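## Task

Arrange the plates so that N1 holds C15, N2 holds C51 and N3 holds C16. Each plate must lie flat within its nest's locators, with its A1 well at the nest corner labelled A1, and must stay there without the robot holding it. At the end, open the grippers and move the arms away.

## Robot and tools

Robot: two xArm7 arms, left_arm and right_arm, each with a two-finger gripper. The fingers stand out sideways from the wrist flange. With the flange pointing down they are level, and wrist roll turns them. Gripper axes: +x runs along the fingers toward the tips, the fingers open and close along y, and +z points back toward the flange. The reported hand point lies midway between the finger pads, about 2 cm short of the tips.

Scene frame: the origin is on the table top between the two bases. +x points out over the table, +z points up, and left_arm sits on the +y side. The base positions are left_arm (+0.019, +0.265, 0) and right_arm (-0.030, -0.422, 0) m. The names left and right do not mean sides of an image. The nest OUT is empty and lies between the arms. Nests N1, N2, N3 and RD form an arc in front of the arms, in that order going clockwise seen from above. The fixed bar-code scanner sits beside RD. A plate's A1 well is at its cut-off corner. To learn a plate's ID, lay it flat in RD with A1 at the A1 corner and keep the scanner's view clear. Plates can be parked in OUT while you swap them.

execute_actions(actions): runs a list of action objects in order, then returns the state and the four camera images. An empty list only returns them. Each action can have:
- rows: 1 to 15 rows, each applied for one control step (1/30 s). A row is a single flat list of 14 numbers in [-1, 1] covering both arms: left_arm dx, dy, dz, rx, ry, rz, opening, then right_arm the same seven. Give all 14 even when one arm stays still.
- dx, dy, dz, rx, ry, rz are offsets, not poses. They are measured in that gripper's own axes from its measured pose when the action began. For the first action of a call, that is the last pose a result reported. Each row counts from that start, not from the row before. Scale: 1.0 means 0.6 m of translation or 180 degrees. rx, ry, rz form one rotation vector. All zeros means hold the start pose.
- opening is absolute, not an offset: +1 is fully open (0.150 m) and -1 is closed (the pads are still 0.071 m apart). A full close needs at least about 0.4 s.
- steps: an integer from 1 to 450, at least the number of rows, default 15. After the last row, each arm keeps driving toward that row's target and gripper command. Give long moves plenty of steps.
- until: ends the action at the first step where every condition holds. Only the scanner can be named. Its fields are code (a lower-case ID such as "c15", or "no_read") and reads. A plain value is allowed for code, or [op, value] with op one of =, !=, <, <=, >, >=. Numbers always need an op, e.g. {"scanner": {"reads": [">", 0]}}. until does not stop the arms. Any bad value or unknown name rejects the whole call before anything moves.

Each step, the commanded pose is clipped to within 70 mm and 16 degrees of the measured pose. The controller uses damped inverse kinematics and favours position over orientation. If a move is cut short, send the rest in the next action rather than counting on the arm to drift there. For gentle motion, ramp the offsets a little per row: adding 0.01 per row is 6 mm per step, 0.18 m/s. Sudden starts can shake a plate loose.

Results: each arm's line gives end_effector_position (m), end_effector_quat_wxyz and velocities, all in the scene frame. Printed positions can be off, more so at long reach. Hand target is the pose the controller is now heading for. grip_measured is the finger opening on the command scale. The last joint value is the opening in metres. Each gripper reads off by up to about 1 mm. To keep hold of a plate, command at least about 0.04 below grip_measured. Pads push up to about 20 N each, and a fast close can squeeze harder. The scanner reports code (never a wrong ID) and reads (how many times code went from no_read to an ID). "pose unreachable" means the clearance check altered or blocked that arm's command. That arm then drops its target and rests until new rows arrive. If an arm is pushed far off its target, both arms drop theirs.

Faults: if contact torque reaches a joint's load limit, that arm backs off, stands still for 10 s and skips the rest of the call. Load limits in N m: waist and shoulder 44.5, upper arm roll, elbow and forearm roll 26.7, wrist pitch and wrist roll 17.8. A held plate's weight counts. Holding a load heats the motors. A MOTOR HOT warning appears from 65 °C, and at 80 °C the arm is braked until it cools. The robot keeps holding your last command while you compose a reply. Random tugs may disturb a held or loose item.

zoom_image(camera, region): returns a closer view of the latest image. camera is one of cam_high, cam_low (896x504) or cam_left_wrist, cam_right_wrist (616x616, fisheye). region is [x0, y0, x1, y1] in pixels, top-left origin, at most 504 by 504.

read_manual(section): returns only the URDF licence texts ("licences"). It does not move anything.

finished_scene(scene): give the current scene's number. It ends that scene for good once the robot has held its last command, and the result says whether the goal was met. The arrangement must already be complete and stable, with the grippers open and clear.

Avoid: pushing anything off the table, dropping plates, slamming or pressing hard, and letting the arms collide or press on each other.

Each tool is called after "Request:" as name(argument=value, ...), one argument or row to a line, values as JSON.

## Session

Request:
execute_actions(
  actions=[],
)

Scene clock: 0.00 s.
left_arm: end_effector_position=(+0.5636, +0.5305, +0.2255) grip_measured=+1.00 end_effector_quat_wxyz=(+0.649, -0.308, +0.036, +0.695) end_effector_velocity=(+0.000, +0.000, -0.000) end_effector_angular_velocity=(+0.000, +0.000, -0.001) | right_arm: end_effector_position=(+0.4135, -0.5163, +0.1191) grip_measured=+0.99 end_effector_quat_wxyz=(-0.125, -0.608, +0.176, +0.764) end_effector_velocity=(-0.000, +0.000, +0.000) end_effector_angular_velocity=(+0.000, -0.000, +0.000)
Joint positions: left_arm=[ 0.272  0.253 -0.076  1.252 -0.751  0.897 -0.859  0.15 ] | right_arm=[-0.135  0.039 -0.025  0.769 -3.058  0.642 -0.499  0.15 ]
Joint velocities: left_arm=[ 0.     0.     0.    -0.    -0.     0.     0.001  0.   ] | right_arm=[ 0.    -0.001 -0.    -0.    -0.    -0.001  0.001  0.   ]
Hand target (left_arm): +0.564, +0.530, +0.226; +0.649, -0.308, +0.036, +0.695
Hand target (right_arm): +0.413, -0.516, +0.119; -0.125, -0.608, +0.176, +0.764
scanner: code=no_read reads=0

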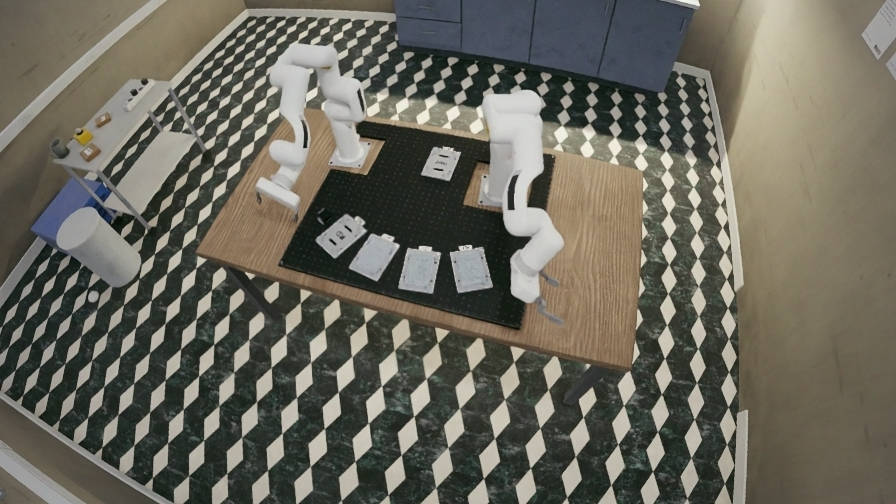

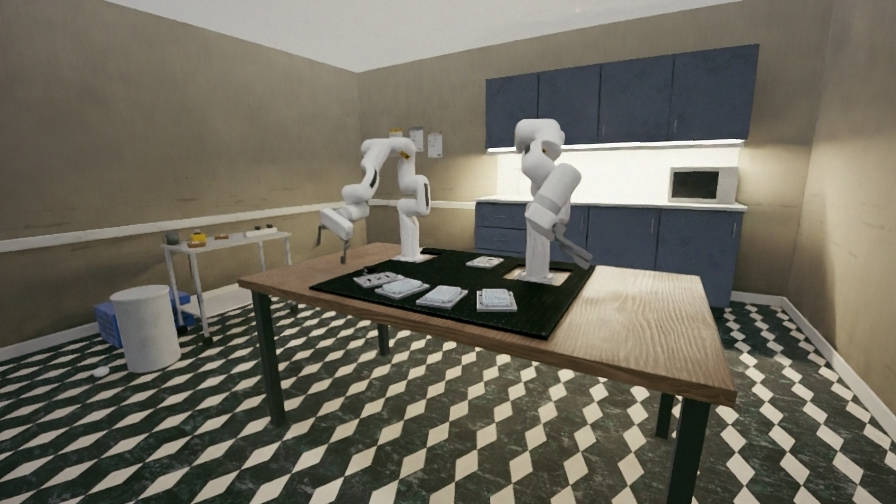

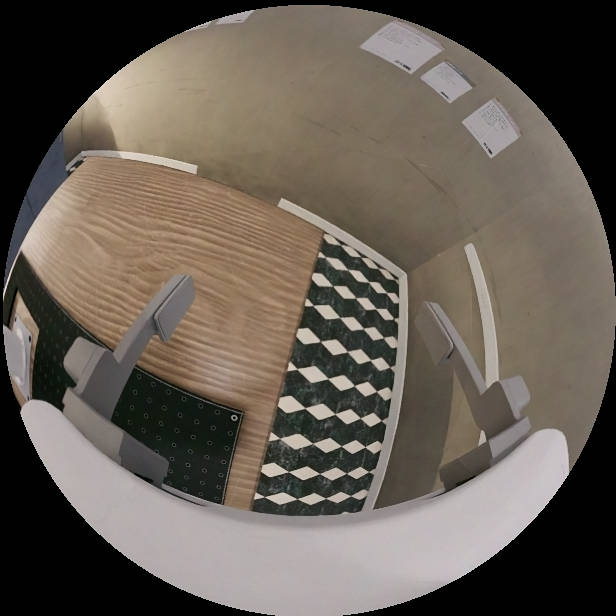

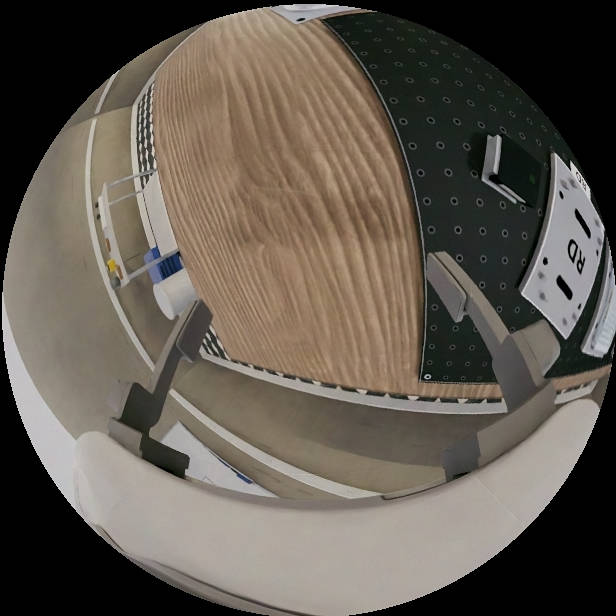

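Request:
zoom_image(
  camera="cam_high",
  region=[300, 200, 510, 310],
)

Request:
zoom_image(
  camera="cam_low",
  region=[340, 250, 540, 320],
)

Region (300, 200, 510, 310) of cam_high's 896x504 image, scaled by 2.400, with more detail than that image has; it fills the top 264 rows of this view, and the rest is white.

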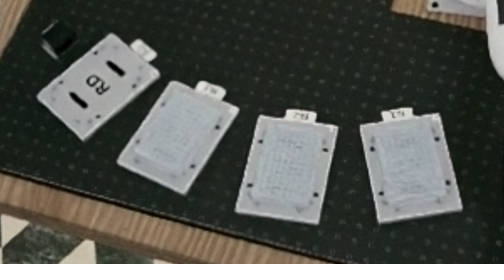

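Region (340, 250, 540, 320) of cam_low's 896x504 image, scaled by 2.520, with more detail than that image has; it fills the top 176 rows of this view, and the rest is white.

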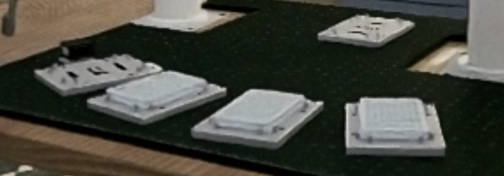

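Request:
execute_actions(
  actions=[
    {"rows": [[-0.3704,0.3345,-0.1256,0.2012,-0.0699,-0.3696,1, -0.315,-0.2325,0.1885,-0.5562,0.1147,0.6745,1]], "steps": 75},
  ],
)

Scene clock: 3.23 s.
left_arm: end_effector_position=(+0.4001, +0.2709, +0.1987) grip_measured=+1.00 end_effector_quat_wxyz=(+0.976, +0.002, +0.001, +0.217) end_effector_velocity=(+0.000, -0.000, -0.000) end_effector_angular_velocity=(+0.000, +0.000, -0.001) | right_arm: end_effector_position=(+0.3500, -0.2997, +0.2506) grip_measured=+0.99 end_effector_quat_wxyz=(+0.997, +0.001, -0.000, -0.077) end_effector_velocity=(+0.000, -0.000, +0.000) end_effector_angular_velocity=(-0.000, -0.000, +0.000)
Joint positions: left_arm=[-0.057 -0.594 -0.356  0.193 -0.277  0.78  -0.466  0.15 ] | right_arm=[ 0.35  -0.042  0.11   0.817 -3.135 -0.859 -2.439  0.15 ]
Joint velocities: left_arm=[-0.     0.001 -0.    -0.     0.    -0.001  0.     0.   ] | right_arm=[-0.  0. -0.  0. -0. -0. -0.  0.]
Hand target (left_arm): +0.400, +0.271, +0.199; +0.976, +0.002, +0.001, +0.217
Hand target (right_arm): +0.350, -0.300, +0.251; +0.997, +0.001, -0.000, -0.077
Off the commanded pose (left_arm): 0.002 m, 0 deg.
Off the commanded pose (right_arm): 0.000 m, 0 deg.
scanner: code=no_read reads=0

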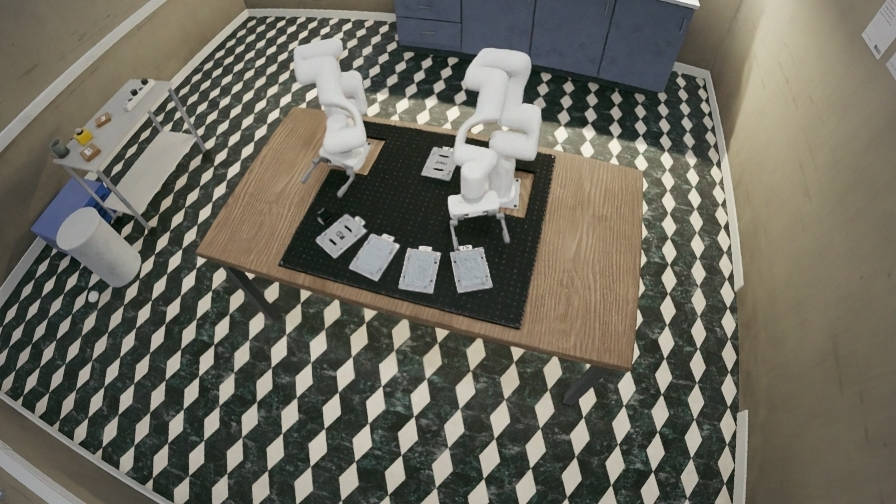

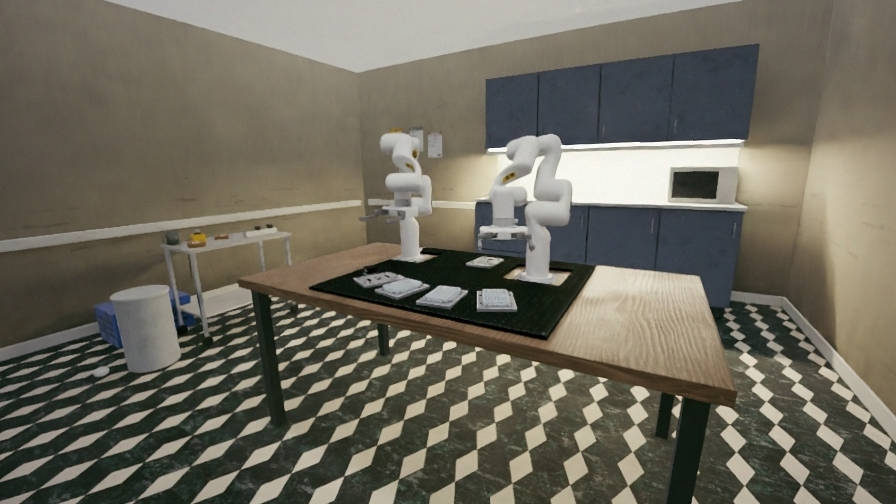

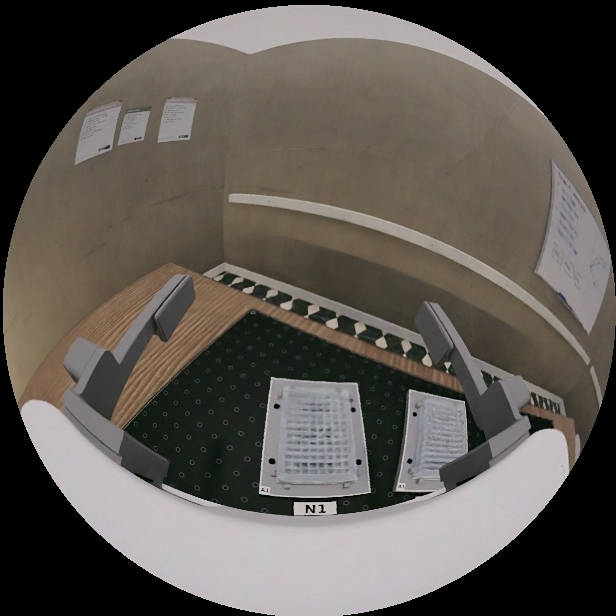

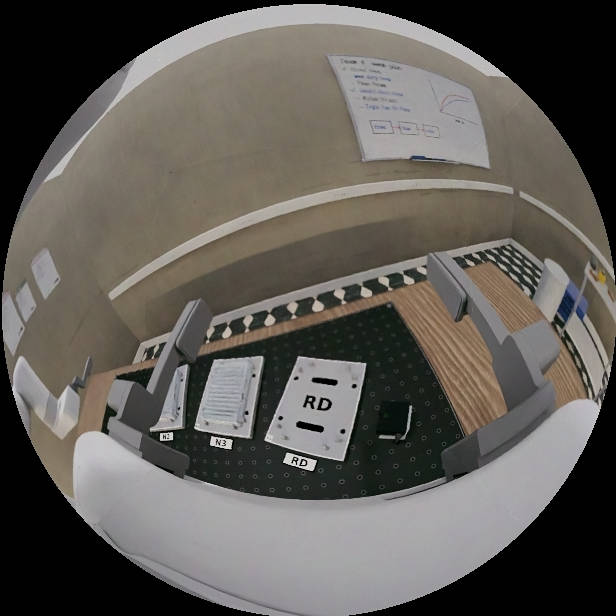

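Request:
execute_actions(
  actions=[],
)

Scene clock: 3.77 s.
left_arm: end_effector_position=(+0.4001, +0.2709, +0.1987) grip_measured=+1.00 end_effector_quat_wxyz=(+0.976, +0.002, +0.001, +0.217) end_effector_velocity=(+0.000, +0.000, +0.000) end_effector_angular_velocity=(-0.000, -0.001, +0.000) | right_arm: end_effector_position=(+0.3500, -0.2998, +0.2506) grip_measured=+0.99 end_effector_quat_wxyz=(+0.997, +0.001, -0.000, -0.077) end_effector_velocity=(+0.000, -0.000, -0.000) end_effector_angular_velocity=(-0.002, +0.000, +0.001)
Joint positions: left_arm=[-0.057 -0.594 -0.356  0.193 -0.277  0.78  -0.466  0.15 ] | right_arm=[ 0.35  -0.043  0.11   0.817 -3.135 -0.859 -2.439  0.15 ]
Joint velocities: left_arm=[ 0.001 -0.     0.     0.     0.    -0.     0.001  0.   ] | right_arm=[-0.001  0.001  0.    -0.    -0.002  0.001 -0.    -0.   ]
Hand target (left_arm): +0.400, +0.271, +0.199; +0.976, +0.002, +0.001, +0.217
Hand target (right_arm): +0.350, -0.300, +0.251; +0.997, +0.001, -0.000, -0.077
Off the commanded pose (left_arm): 0.002 m, 0 deg.
Off the commanded pose (right_arm): 0.000 m, 0 deg.
scanner: code=no_read reads=0

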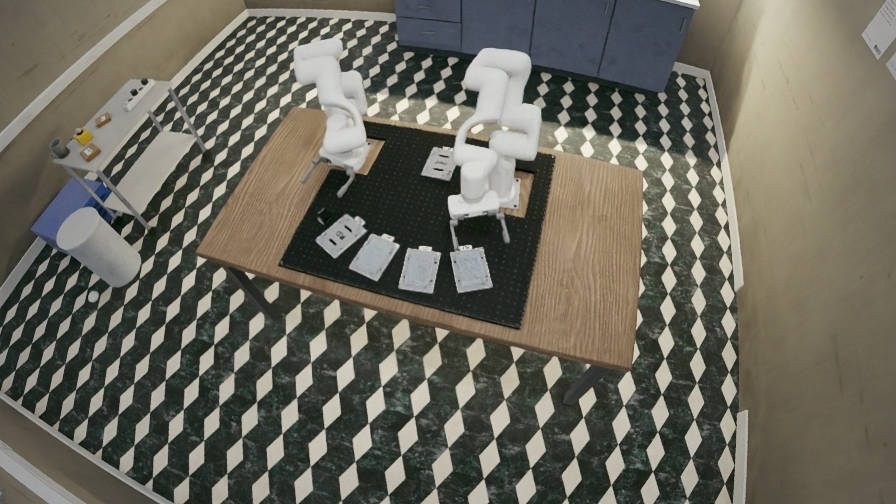

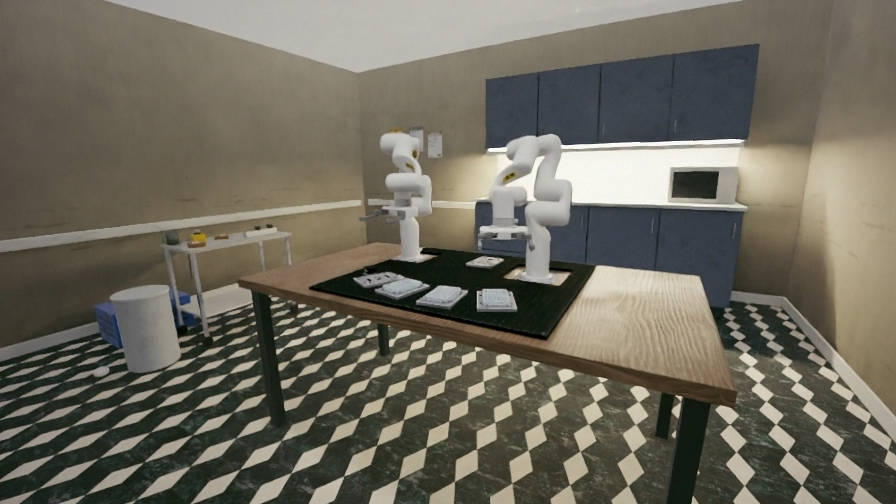

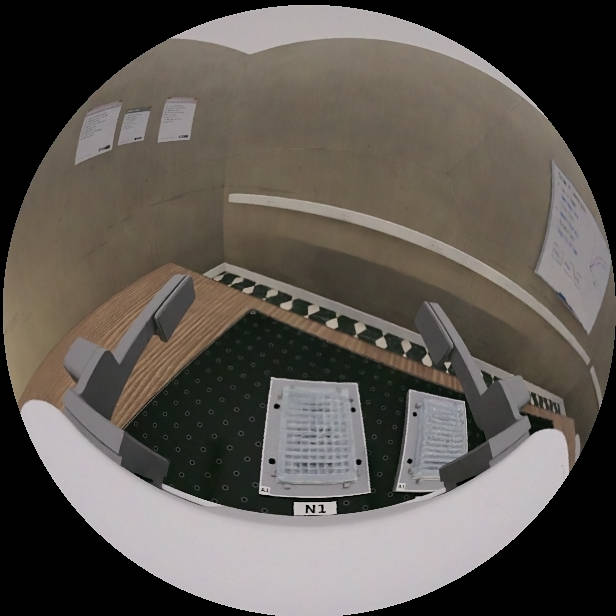

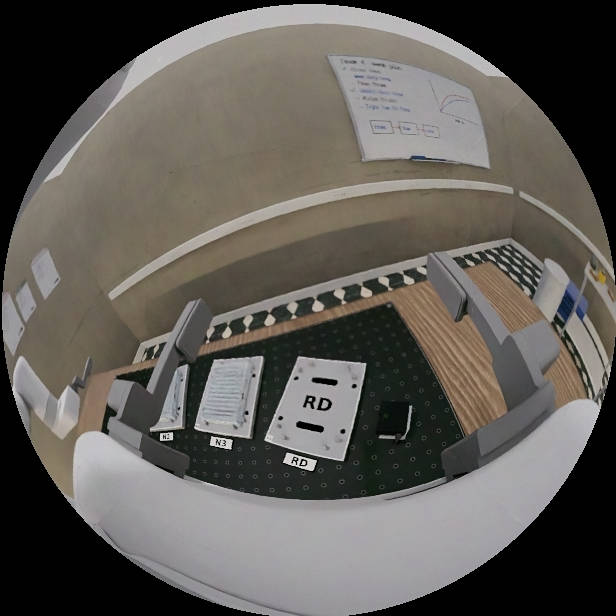

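Request:
execute_actions(
  actions=[
    {"rows": [[-0.048,0,-0.198,0,0,0,1, 0.068,0.348,-0.284,0,0,0,1]], "steps": 60},
  ],
)

Scene clock: 5.90 s.
left_arm: end_effector_position=(+0.3740, +0.2587, +0.0804) grip_measured=+1.00 end_effector_quat_wxyz=(+0.976, +0.002, +0.001, +0.217) end_effector_velocity=(-0.001, +0.000, -0.001) end_effector_angular_velocity=(-0.000, +0.003, +0.001) | right_arm: end_effector_position=(+0.4235, -0.1000, +0.0806) grip_measured=+0.99 end_effector_quat_wxyz=(+0.997, +0.001, -0.000, -0.078) end_effector_velocity=(+0.000, -0.000, -0.000) end_effector_angular_velocity=(-0.001, +0.000, -0.001)
Joint positions: left_arm=[ 0.031 -0.023 -0.496  0.074 -0.086  0.098 -0.688  0.15 ] | right_arm=[ 0.649  0.824  0.166  1.551 -3.321 -0.741 -1.997  0.15 ]
Joint velocities: left_arm=[ 0.001  0.003 -0.    -0.     0.001 -0.    -0.001  0.   ] | right_arm=[-0.     0.001 -0.     0.    -0.     0.     0.001 -0.   ]
Hand target (left_arm): +0.374, +0.259, +0.080; +0.976, +0.002, +0.001, +0.217
Hand target (right_arm): +0.424, -0.100, +0.081; +0.997, +0.001, -0.000, -0.078
Off the commanded pose (left_arm): 0.001 m, 0 deg.
Off the commanded pose (right_arm): 0.001 m, 0 deg.
scanner: code=no_read reads=0

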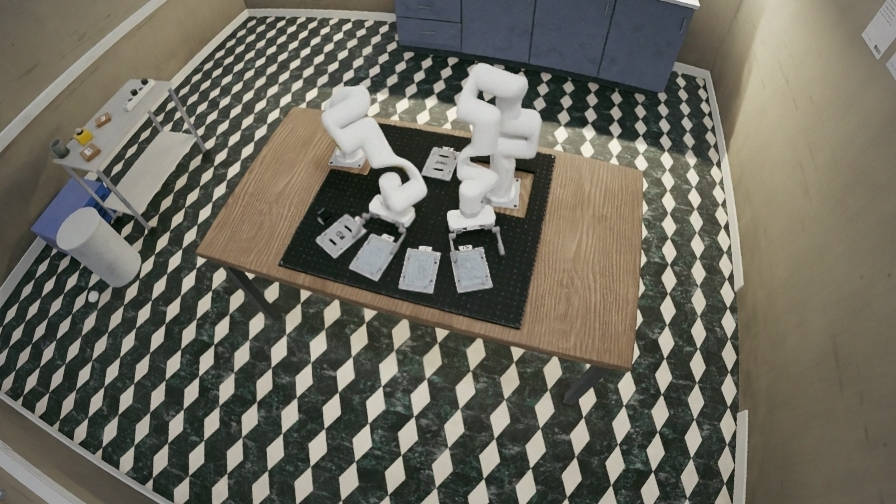

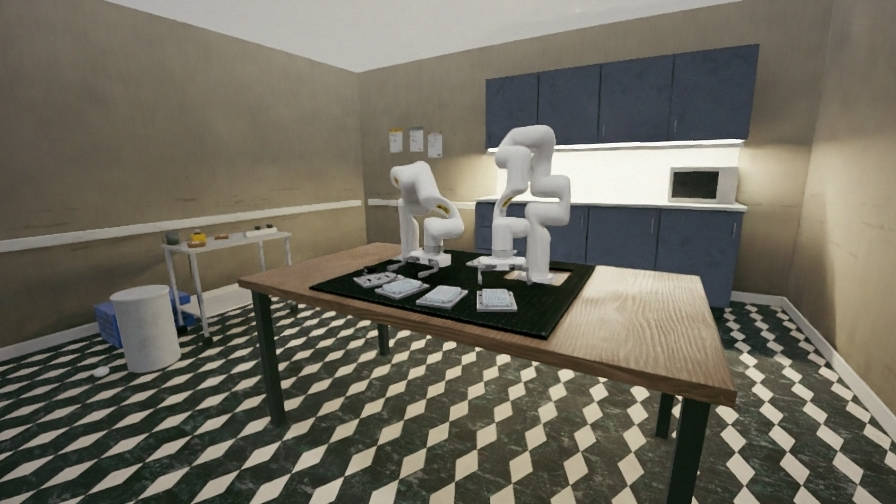

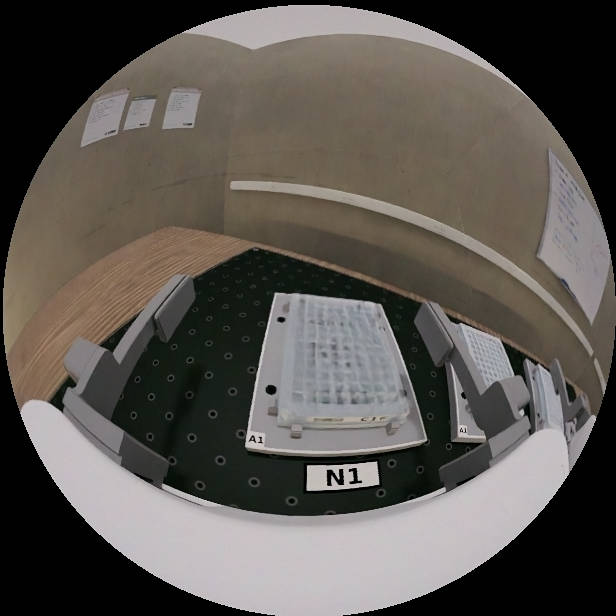

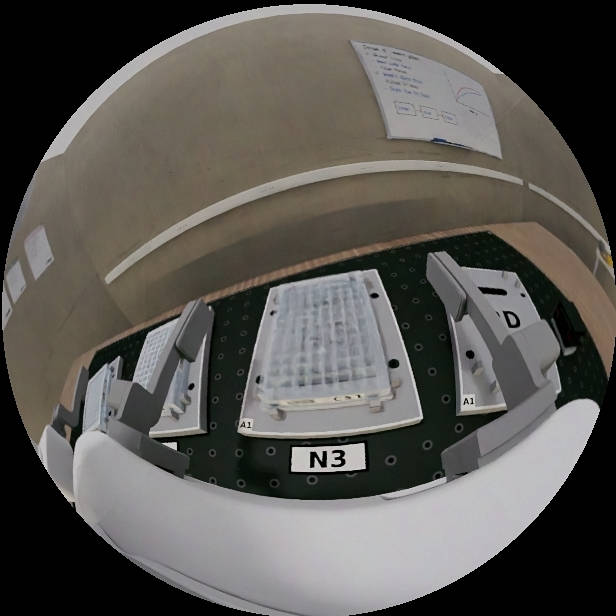

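Request:
zoom_image(
  camera="cam_left_wrist",
  region=[240, 380, 440, 470],
)

Request:
zoom_image(
  camera="cam_right_wrist",
  region=[230, 360, 430, 450],
)

Region (240, 380, 440, 470) of cam_left_wrist's 616x616 image, scaled by 2.520, with more detail than that image has; it fills the top 227 rows of this view, and the rest is white.

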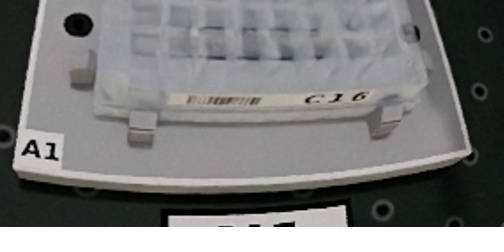

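Region (230, 360, 430, 450) of cam_right_wrist's 616x616 image, scaled by 2.520, with more detail than that image has; it fills the top 227 rows of this view, and the rest is white.

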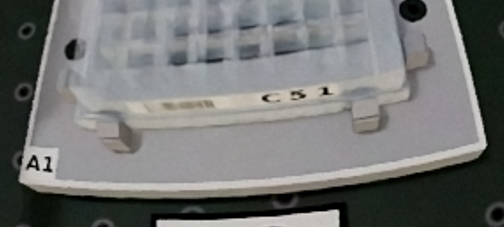

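Request:
zoom_image(
  camera="cam_high",
  region=[310, 190, 530, 310],
)

Region (310, 190, 530, 310) of cam_high's 896x504 image, scaled by 2.291, with more detail than that image has; it fills the top 275 rows of this view, and the rest is white.

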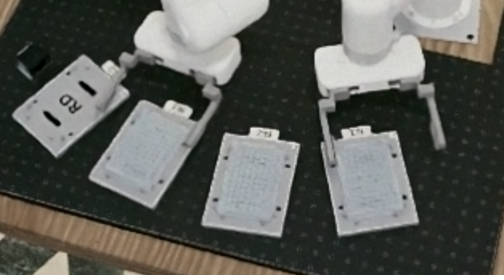

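Request:
execute_actions(
  actions=[
    {"rows": [[0.051,-0.037,-0.02,0,0,0.018,1, 0.09,-0.002,-0.02,0,0,0,1]], "steps": 25},
    {"rows": [[0,0,-0.039,0,0,0,1, 0,0,-0.039,0,0,0,1]], "steps": 25},
  ],
)

Scene clock: 8.27 s.
left_arm: end_effector_position=(+0.4112, +0.2515, +0.0455) grip_measured=+1.00 end_effector_quat_wxyz=(+0.970, +0.001, +0.002, +0.244) end_effector_velocity=(-0.000, -0.000, -0.000) end_effector_angular_velocity=(+0.000, +0.001, -0.001) | right_arm: end_effector_position=(+0.4767, -0.1095, +0.0454) grip_measured=+0.99 end_effector_quat_wxyz=(+0.997, +0.001, +0.000, -0.078) end_effector_velocity=(-0.000, -0.000, -0.001) end_effector_angular_velocity=(-0.000, +0.001, -0.001)
Joint positions: left_arm=[-0.333  0.269  0.005  0.263  0.42  -0.001 -1.113  0.15 ] | right_arm=[ 0.569  0.994  0.163  1.754 -3.335 -0.774 -2.097  0.15 ]
Joint velocities: left_arm=[-0.004  0.002  0.003  0.     0.001 -0.001 -0.001  0.   ] | right_arm=[ 0.     0.001 -0.    -0.     0.001  0.     0.     0.   ]
Hand target (left_arm): +0.411, +0.251, +0.045; +0.970, +0.001, +0.002, +0.244
Hand target (right_arm): +0.477, -0.110, +0.045; +0.997, +0.001, +0.000, -0.078
Off the commanded pose (left_arm): 0.000 m, 0 deg.
Off the commanded pose (right_arm): 0.000 m, 0 deg.
scanner: code=no_read reads=0

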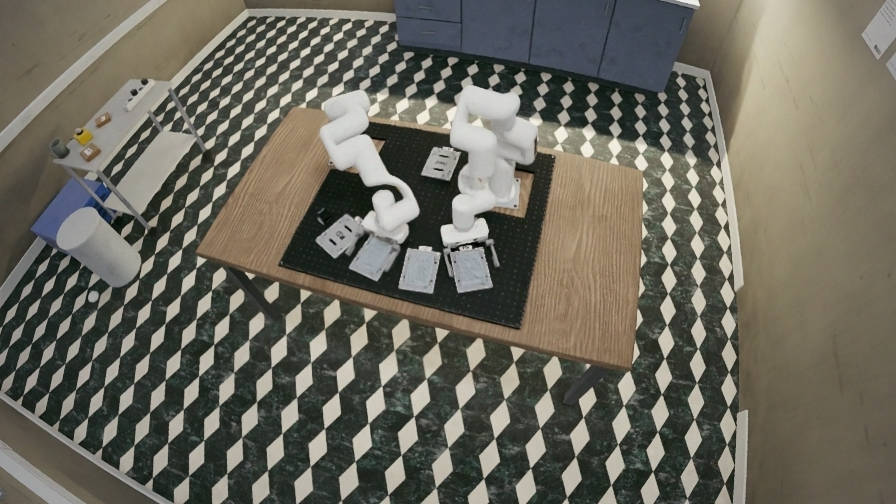

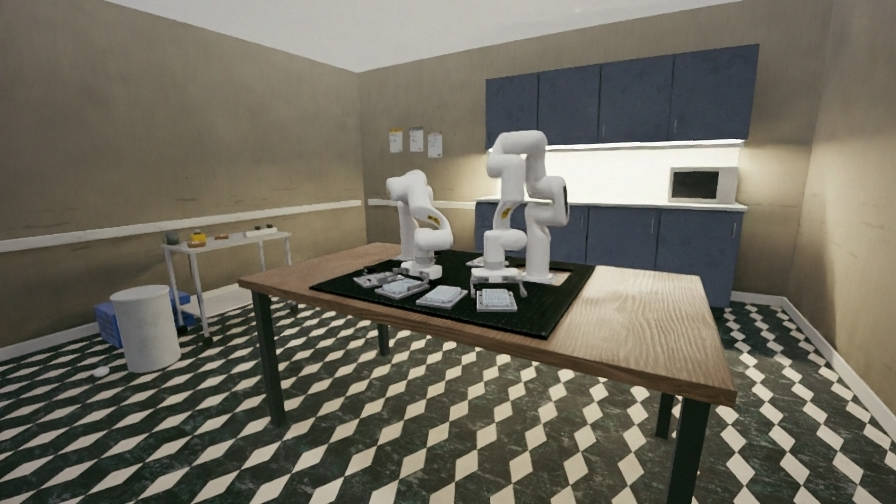

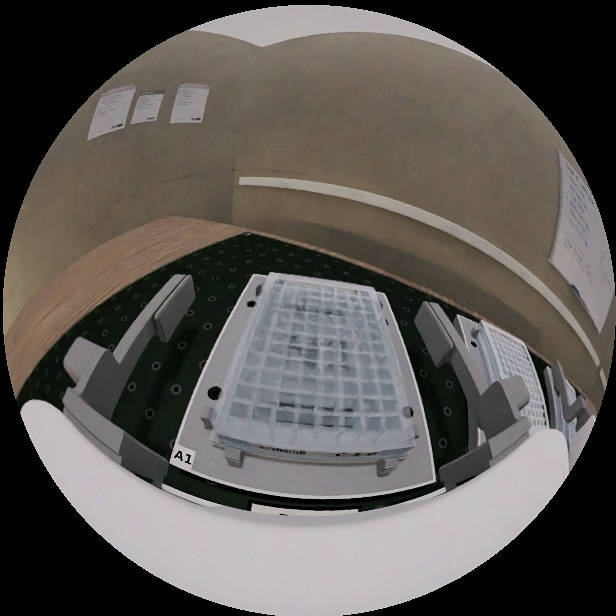

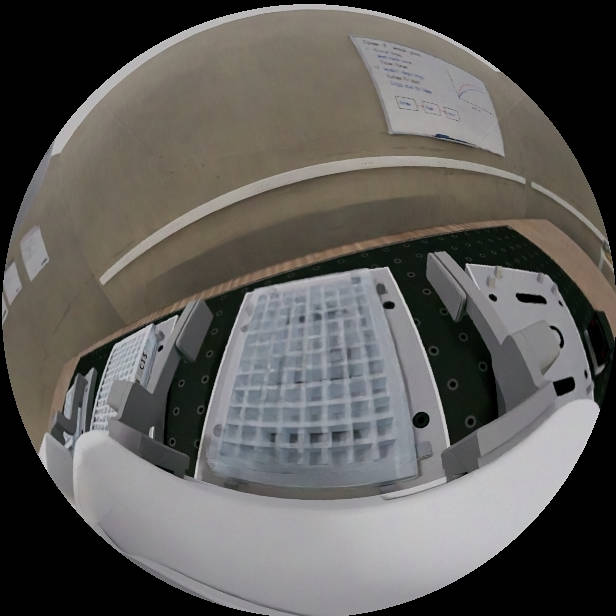

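Request:
execute_actions(
  actions=[
    {"rows": [[0,-0.009,0,0,0,-0.014,0.6, -0.025,0,0,0,0,0,0.6]], "steps": 15},
    {"rows": [[0,0,0,0,0,0,0.3, 0,0,0,0,0,0,0.3],[0,0,0,0,0,0,0.1, 0,0,0,0,0,0,0.1],[0,0,0,0,0,0,-0.1, 0,0,0,0,0,0,-0.1],[0,0,0,0,0,0,-0.3, 0,0,0,0,0,0,-0.3],[0,0,0,0,0,0,-0.4, 0,0,0,0,0,0,-0.4],[0,0,0,0,0,0,-0.5, 0,0,0,0,0,0,-0.5],[0,0,0,0,0,0,-0.55, 0,0,0,0,0,0,-0.55],[0,0,0,0,0,0,-0.6, 0,0,0,0,0,0,-0.6],[0,0,0,0,0,0,-0.65, 0,0,0,0,0,0,-0.65],[0,0,0,0,0,0,-0.7, 0,0,0,0,0,0,-0.7],[0,0,0,0,0,0,-0.75, 0,0,0,0,0,0,-0.75],[0,0,0,0,0,0,-0.8, 0,0,0,0,0,0,-0.8]], "steps": 30},
  ],
)

Scene clock: 10.07 s.
left_arm: end_effector_position=(+0.4142, +0.2460, +0.0458) grip_measured=-0.73 end_effector_quat_wxyz=(+0.975, +0.001, +0.001, +0.222) end_effector_velocity=(-0.000, -0.000, +0.000) end_effector_angular_velocity=(+0.000, -0.001, +0.001) | right_arm: end_effector_position=(+0.4621, -0.1060, +0.0461) grip_measured=-0.74 end_effector_quat_wxyz=(+0.997, +0.002, -0.001, -0.077) end_effector_velocity=(-0.000, -0.001, -0.000) end_effector_angular_velocity=(-0.002, +0.001, -0.002)
Joint positions: left_arm=[-0.326  0.268  0.006  0.263  0.441 -0.002 -1.08   0.082] | right_arm=[ 0.593  0.963  0.16   1.697 -3.333 -0.745 -2.069  0.081]
Joint velocities: left_arm=[-0.001 -0.002  0.    -0.001 -0.001  0.    -0.     0.   ] | right_arm=[-0.     0.    -0.    -0.001 -0.001 -0.001  0.002  0.   ]
Hand target (left_arm): +0.414, +0.247, +0.045; +0.975, +0.001, +0.002, +0.223
Hand target (right_arm): +0.462, -0.107, +0.045; +0.997, +0.001, -0.000, -0.078
Off the commanded pose (left_arm): 0.001 m, 0 deg.
Off the commanded pose (right_arm): 0.002 m, 0 deg.
scanner: code=no_read reads=0

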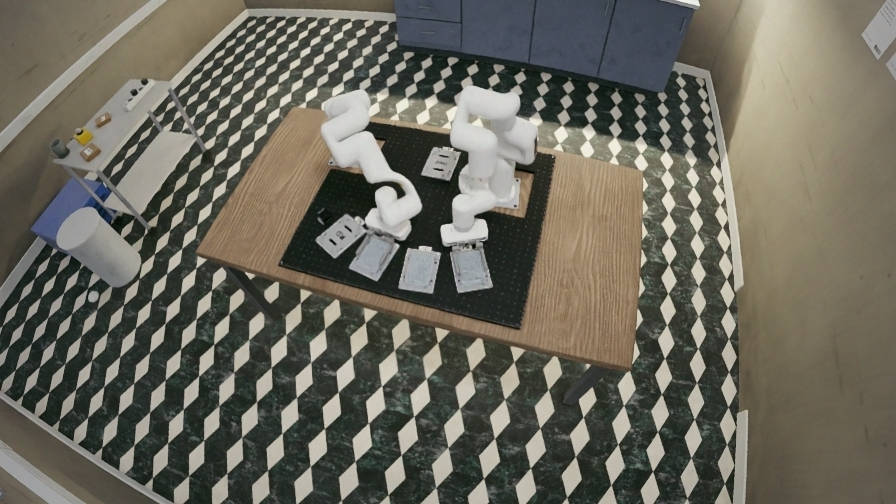

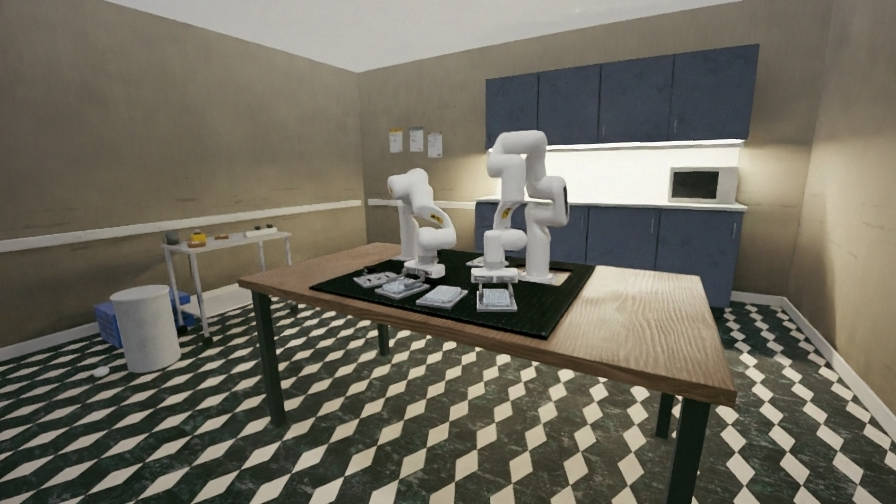

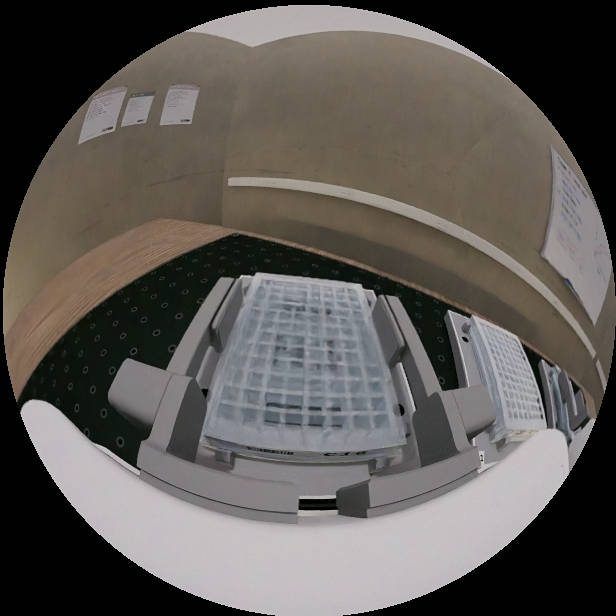

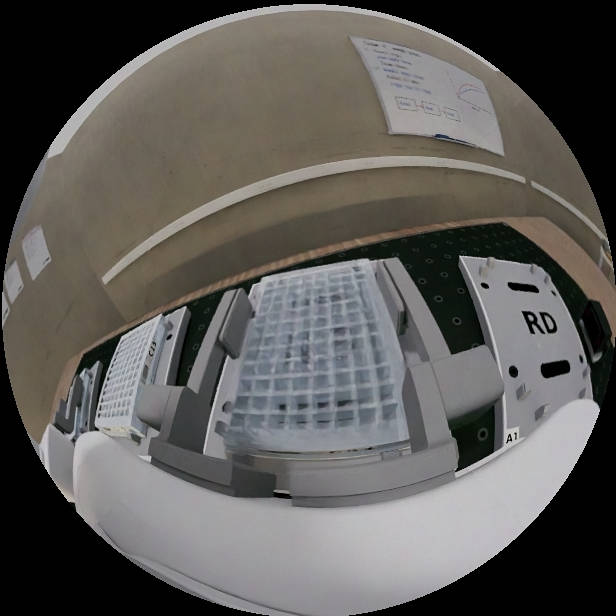

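Request:
zoom_image(
  camera="cam_left_wrist",
  region=[150, 260, 470, 500],
)

Request:
zoom_image(
  camera="cam_right_wrist",
  region=[80, 250, 500, 500],
)

Region (150, 260, 470, 500) of cam_left_wrist's 616x616 image, scaled by 1.575, with more detail than that image has; it fills the top 378 rows of this view, and the rest is white.

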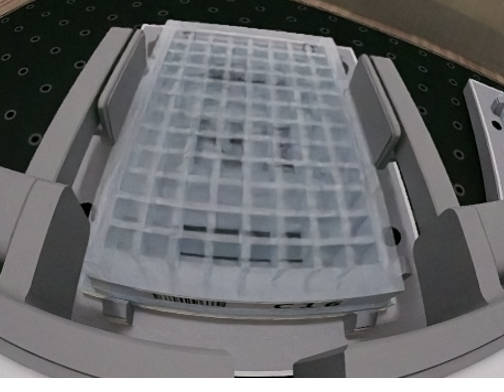

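Region (80, 250, 500, 500) of cam_right_wrist's 616x616 image, scaled by 1.200, with more detail than that image has; it fills the top 300 rows of this view, and the rest is white.

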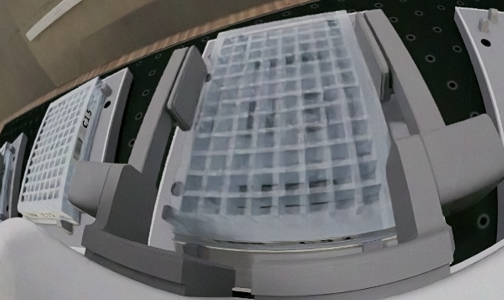

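Request:
execute_actions(
  actions=[
    {"rows": [[0,0,0.0027,0,0,0,-0.8, 0,0,0.0027,0,0,0,-0.8],[0,0,0.0067,0,0,0,-0.8, 0,0,0.0067,0,0,0,-0.8],[0,0,0.0133,0,0,0,-0.8, 0,0,0.0133,0,0,0,-0.8],[0,0,0.0213,0,0,0,-0.8, 0,0,0.0213,0,0,0,-0.8],[0,0,0.0306,0,0,0,-0.8, 0,0,0.0306,0,0,0,-0.8],[0,0,0.0412,0,0,0,-0.8, 0,0,0.0412,0,0,0,-0.8],[0,0,0.0532,0,0,0,-0.8, 0,0,0.0532,0,0,0,-0.8],[0,0,0.0665,0,0,0,-0.8, 0,0,0.0665,0,0,0,-0.8],[0,0,0.0798,0,0,0,-0.8, 0,0,0.0798,0,0,0,-0.8],[0,0,0.0918,0,0,0,-0.8, 0,0,0.0918,0,0,0,-0.8],[0,0,0.1024,0,0,0,-0.8, 0,0,0.1024,0,0,0,-0.8],[0,0,0.113,0,0,0,-0.8, 0,0,0.113,0,0,0,-0.8],[0,0,0.1224,0,0,0,-0.8, 0,0,0.1224,0,0,0,-0.8],[0,0,0.129,0,0,0,-0.8, 0,0,0.129,0,0,0,-0.8],[0,0,0.133,0,0,0,-0.8, 0,0,0.133,0,0,0,-0.8]], "steps": 25},
    {"rows": [[0,0,0,0,0,-0.0038,-0.8, -0.0005,-0.0015,0.0007,0,0,0,-0.8],[0,0,0,0,0,-0.0096,-0.8, -0.0015,-0.0045,0.0022,0,0,0,-0.8],[0,0,0,0,0,-0.0191,-0.8, -0.0031,-0.0091,0.0044,0,0,0,-0.8],[0,0,0,0,0,-0.0306,-0.8, -0.0051,-0.0151,0.0074,0,0,0,-0.8],[0,0,0,0,0,-0.044,-0.8, -0.0077,-0.0227,0.0111,0,0,0,-0.8],[0,0,0,0,0,-0.0593,-0.8, -0.0107,-0.0317,0.0155,0,0,0,-0.8],[0,0,0,0,0,-0.0766,-0.8, -0.0143,-0.0423,0.0207,0,0,0,-0.8],[0,0,0,0,0,-0.0957,-0.8, -0.0184,-0.0544,0.0266,0,0,0,-0.8],[0,0,0,0,0,-0.1148,-0.8, -0.023,-0.068,0.0333,0,0,0,-0.8],[0,0,0,0,0,-0.1321,-0.8, -0.0275,-0.0815,0.04,0,0,0,-0.8],[0,0,0,0,0,-0.1474,-0.8, -0.0321,-0.0951,0.0466,0,0,0,-0.8],[0,0,0,0,0,-0.1627,-0.8, -0.0367,-0.1087,0.0533,0,0,0,-0.8],[0,0,0,0,0,-0.1761,-0.8, -0.0413,-0.1223,0.0599,0,0,0,-0.8],[0,0,0,0,0,-0.1857,-0.8, -0.0459,-0.1359,0.0666,0,0,0,-0.8],[0,0,0,0,0,-0.1914,-0.8, -0.051,-0.151,0.074,0,0,0,-0.8]], "steps": 28},
    {"rows": [[0.0005,-0.0019,0,0,0,0,-0.8, -0.0005,-0.0015,0.0007,0,0,0,-0.8],[0.0016,-0.0057,0,0,0,0,-0.8, -0.0015,-0.0045,0.0022,0,0,0,-0.8],[0.0032,-0.0115,0,0,0,0,-0.8, -0.0031,-0.0091,0.0044,0,0,0,-0.8],[0.0053,-0.0191,0,0,0,0,-0.8, -0.0051,-0.0151,0.0074,0,0,0,-0.8],[0.0079,-0.0287,0,0,0,0,-0.8, -0.0077,-0.0227,0.0111,0,0,0,-0.8],[0.011,-0.0401,0,0,0,0,-0.8, -0.0107,-0.0317,0.0155,0,0,0,-0.8],[0.0147,-0.0535,0,0,0,0,-0.8, -0.0143,-0.0423,0.0207,0,0,0,-0.8],[0.0189,-0.0688,0,0,0,0,-0.8, -0.0184,-0.0544,0.0266,0,0,0,-0.8],[0.0236,-0.086,0,0,0,0,-0.8, -0.023,-0.068,0.0333,0,0,0,-0.8],[0.0284,-0.1031,0,0,0,0,-0.8, -0.0275,-0.0815,0.04,0,0,0,-0.8],[0.0331,-0.1203,0,0,0,0,-0.8, -0.0321,-0.0951,0.0466,0,0,0,-0.8],[0.0378,-0.1375,0,0,0,0,-0.8, -0.0367,-0.1087,0.0533,0,0,0,-0.8],[0.0425,-0.1547,0,0,0,0,-0.8, -0.0413,-0.1223,0.0599,0,0,0,-0.8],[0.0473,-0.1719,0,0,0,0,-0.8, -0.0459,-0.1359,0.0666,0,0,0,-0.8],[0.0525,-0.191,0,0,0,0,-0.8, -0.051,-0.151,0.074,0,0,0,-0.8]], "steps": 15},
    {"rows": [[0.0035,-0.0127,0,0,0,0,-0.8, -0.0051,-0.0151,0.0074,0,0,0,-0.8],[0.007,-0.0255,0,0,0,0,-0.8, -0.0097,-0.0287,0.0141,0,0,0,-0.8],[0.0105,-0.0382,0,0,0,0,-0.8, -0.0143,-0.0423,0.0207,0,0,0,-0.8],[0.014,-0.0509,0,0,0,0,-0.8, -0.0189,-0.0559,0.0274,0,0,0,-0.8],[0.0175,-0.0637,0,0,0,0,-0.8, -0.0235,-0.0695,0.034,0,0,0,-0.8],[0.021,-0.0764,0,0,0,0,-0.8, -0.0281,-0.0831,0.0407,0,0,0,-0.8],[0.0245,-0.0891,0,0,0,0,-0.8, -0.0326,-0.0966,0.0474,0,0,0,-0.8],[0.028,-0.1019,0,0,0,0,-0.8, -0.0367,-0.1087,0.0533,0,0,0,-0.8],[0.0315,-0.1146,0,0,0,0,-0.8, -0.0403,-0.1193,0.0585,0,0,0,-0.8],[0.035,-0.1273,0,0,0,0,-0.8, -0.0434,-0.1284,0.0629,0,0,0,-0.8],[0.0385,-0.1401,0,0,0,0,-0.8, -0.0459,-0.1359,0.0666,0,0,0,-0.8],[0.042,-0.1528,0,0,0,0,-0.8, -0.0479,-0.1419,0.0696,0,0,0,-0.8],[0.0455,-0.1655,0,0,0,0,-0.8, -0.0495,-0.1465,0.0718,0,0,0,-0.8],[0.049,-0.1783,0,0,0,0,-0.8, -0.0505,-0.1495,0.0733,0,0,0,-0.8],[0.0525,-0.191,0,0,0,0,-0.8, -0.051,-0.151,0.074,0,0,0,-0.8]], "steps": 15},
    {"rows": [[0.0053,-0.0191,0,0,0,0,-0.8, 0,0,0,0,0,0,-0.8],[0.01,-0.0363,0,0,0,0,-0.8, 0,0,0,0,0,0,-0.8],[0.0147,-0.0535,0,0,0,0,-0.8, 0,0,0,0,0,0,-0.8],[0.0194,-0.0707,0,0,0,0,-0.8, 0,0,0,0,0,0,-0.8],[0.0242,-0.0879,0,0,0,0,-0.8, 0,0,0,0,0,0,-0.8],[0.0289,-0.1051,0,0,0,0,-0.8, 0,0,0,0,0,0,-0.8],[0.0336,-0.1222,0,0,0,0,-0.8, 0,0,0,0,0,0,-0.8],[0.0378,-0.1375,0,0,0,0,-0.8, 0,0,0,0,0,0,-0.8],[0.0415,-0.1509,0,0,0,0,-0.8, 0,0,0,0,0,0,-0.8],[0.0446,-0.1624,0,0,0,0,-0.8, 0,0,0,0,0,0,-0.8],[0.0473,-0.1719,0,0,0,0,-0.8, 0,0,0,0,0,0,-0.8],[0.0494,-0.1795,0,0,0,0,-0.8, 0,0,0,0,0,0,-0.8],[0.0509,-0.1853,0,0,0,0,-0.8, 0,0,0,0,0,0,-0.8],[0.052,-0.1891,0,0,0,0,-0.8, 0,0,0,0,0,0,-0.8],[0.0525,-0.191,0,0,0,0,-0.8, 0,0,0,0,0,0,-0.8]], "steps": 30},
  ],
)

Scene clock: 17.37 s.
left_arm: end_effector_position=(+0.4393, -0.0571, +0.1274) grip_measured=-0.80 end_effector_quat_wxyz=(+0.996, -0.001, -0.001, -0.084) end_effector_velocity=(-0.000, -0.001, +0.000) end_effector_angular_velocity=(-0.001, -0.001, -0.001) | right_arm: end_effector_position=(+0.3444, -0.3314, +0.2395) grip_measured=-0.80 end_effector_quat_wxyz=(+0.997, -0.004, -0.002, -0.083) end_effector_velocity=(+0.000, +0.001, -0.000) end_effector_angular_velocity=(+0.000, -0.000, +0.001)
Joint positions: left_arm=[-0.711  0.192 -0.232  0.649  0.098  0.461 -0.73   0.079] | right_arm=[ 0.261 -0.082  0.113  0.735 -3.14  -0.818 -2.511  0.079]
Joint velocities: left_arm=[-0.001  0.001 -0.001  0.002  0.    -0.001 -0.001  0.   ] | right_arm=[0.001 0.001 0.    0.    0.    0.001 0.    0.   ]
Hand target (left_arm): +0.439, -0.057, +0.127; +0.996, -0.001, -0.001, -0.084
Hand target (right_arm): +0.344, -0.331, +0.240; +0.997, -0.004, -0.002, -0.083
Off the commanded pose (left_arm): 0.001 m, 0 deg.
Off the commanded pose (right_arm): 0.000 m, 0 deg.
scanner: code=no_read reads=0

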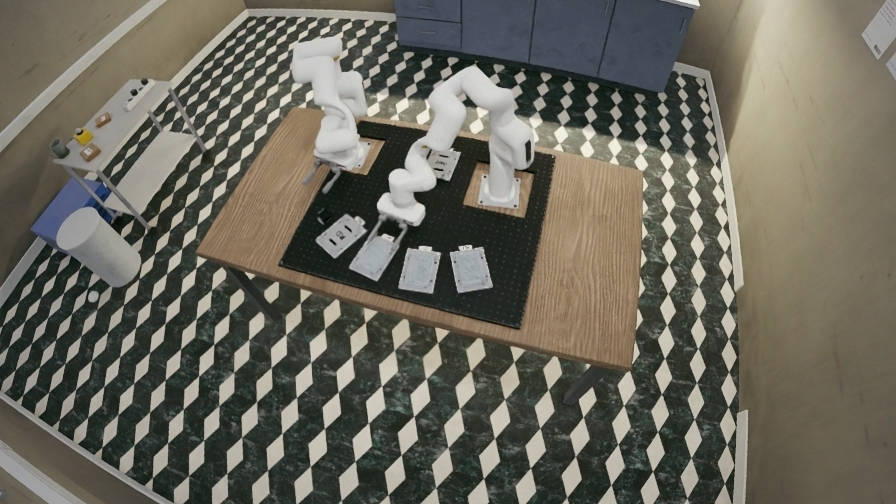

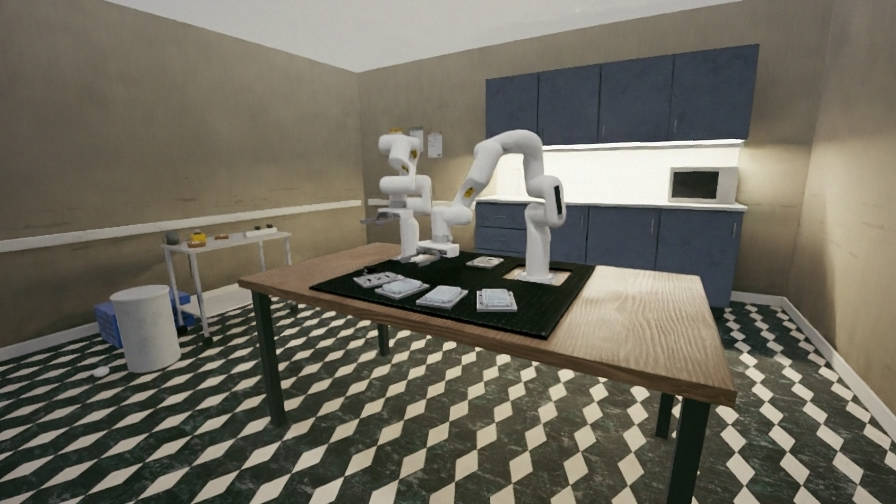

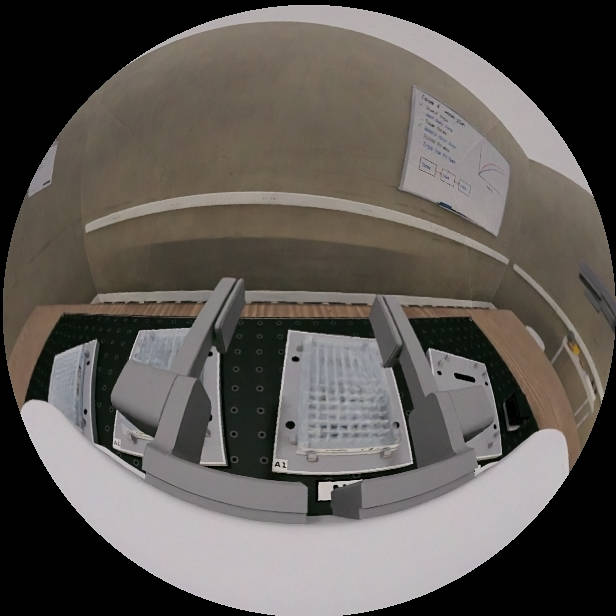

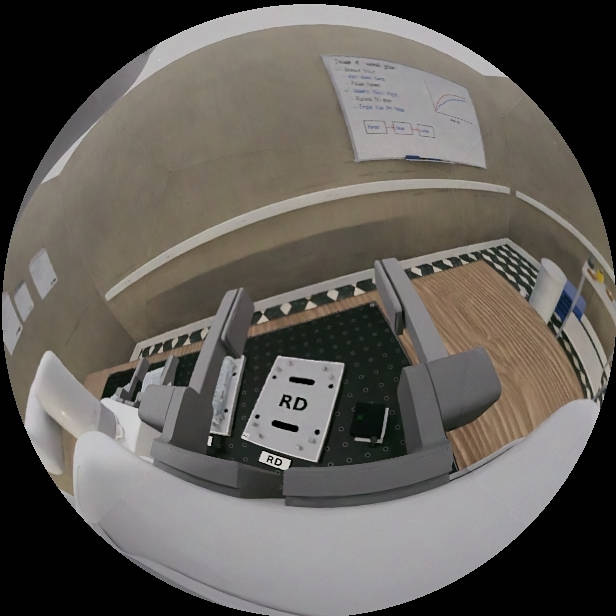

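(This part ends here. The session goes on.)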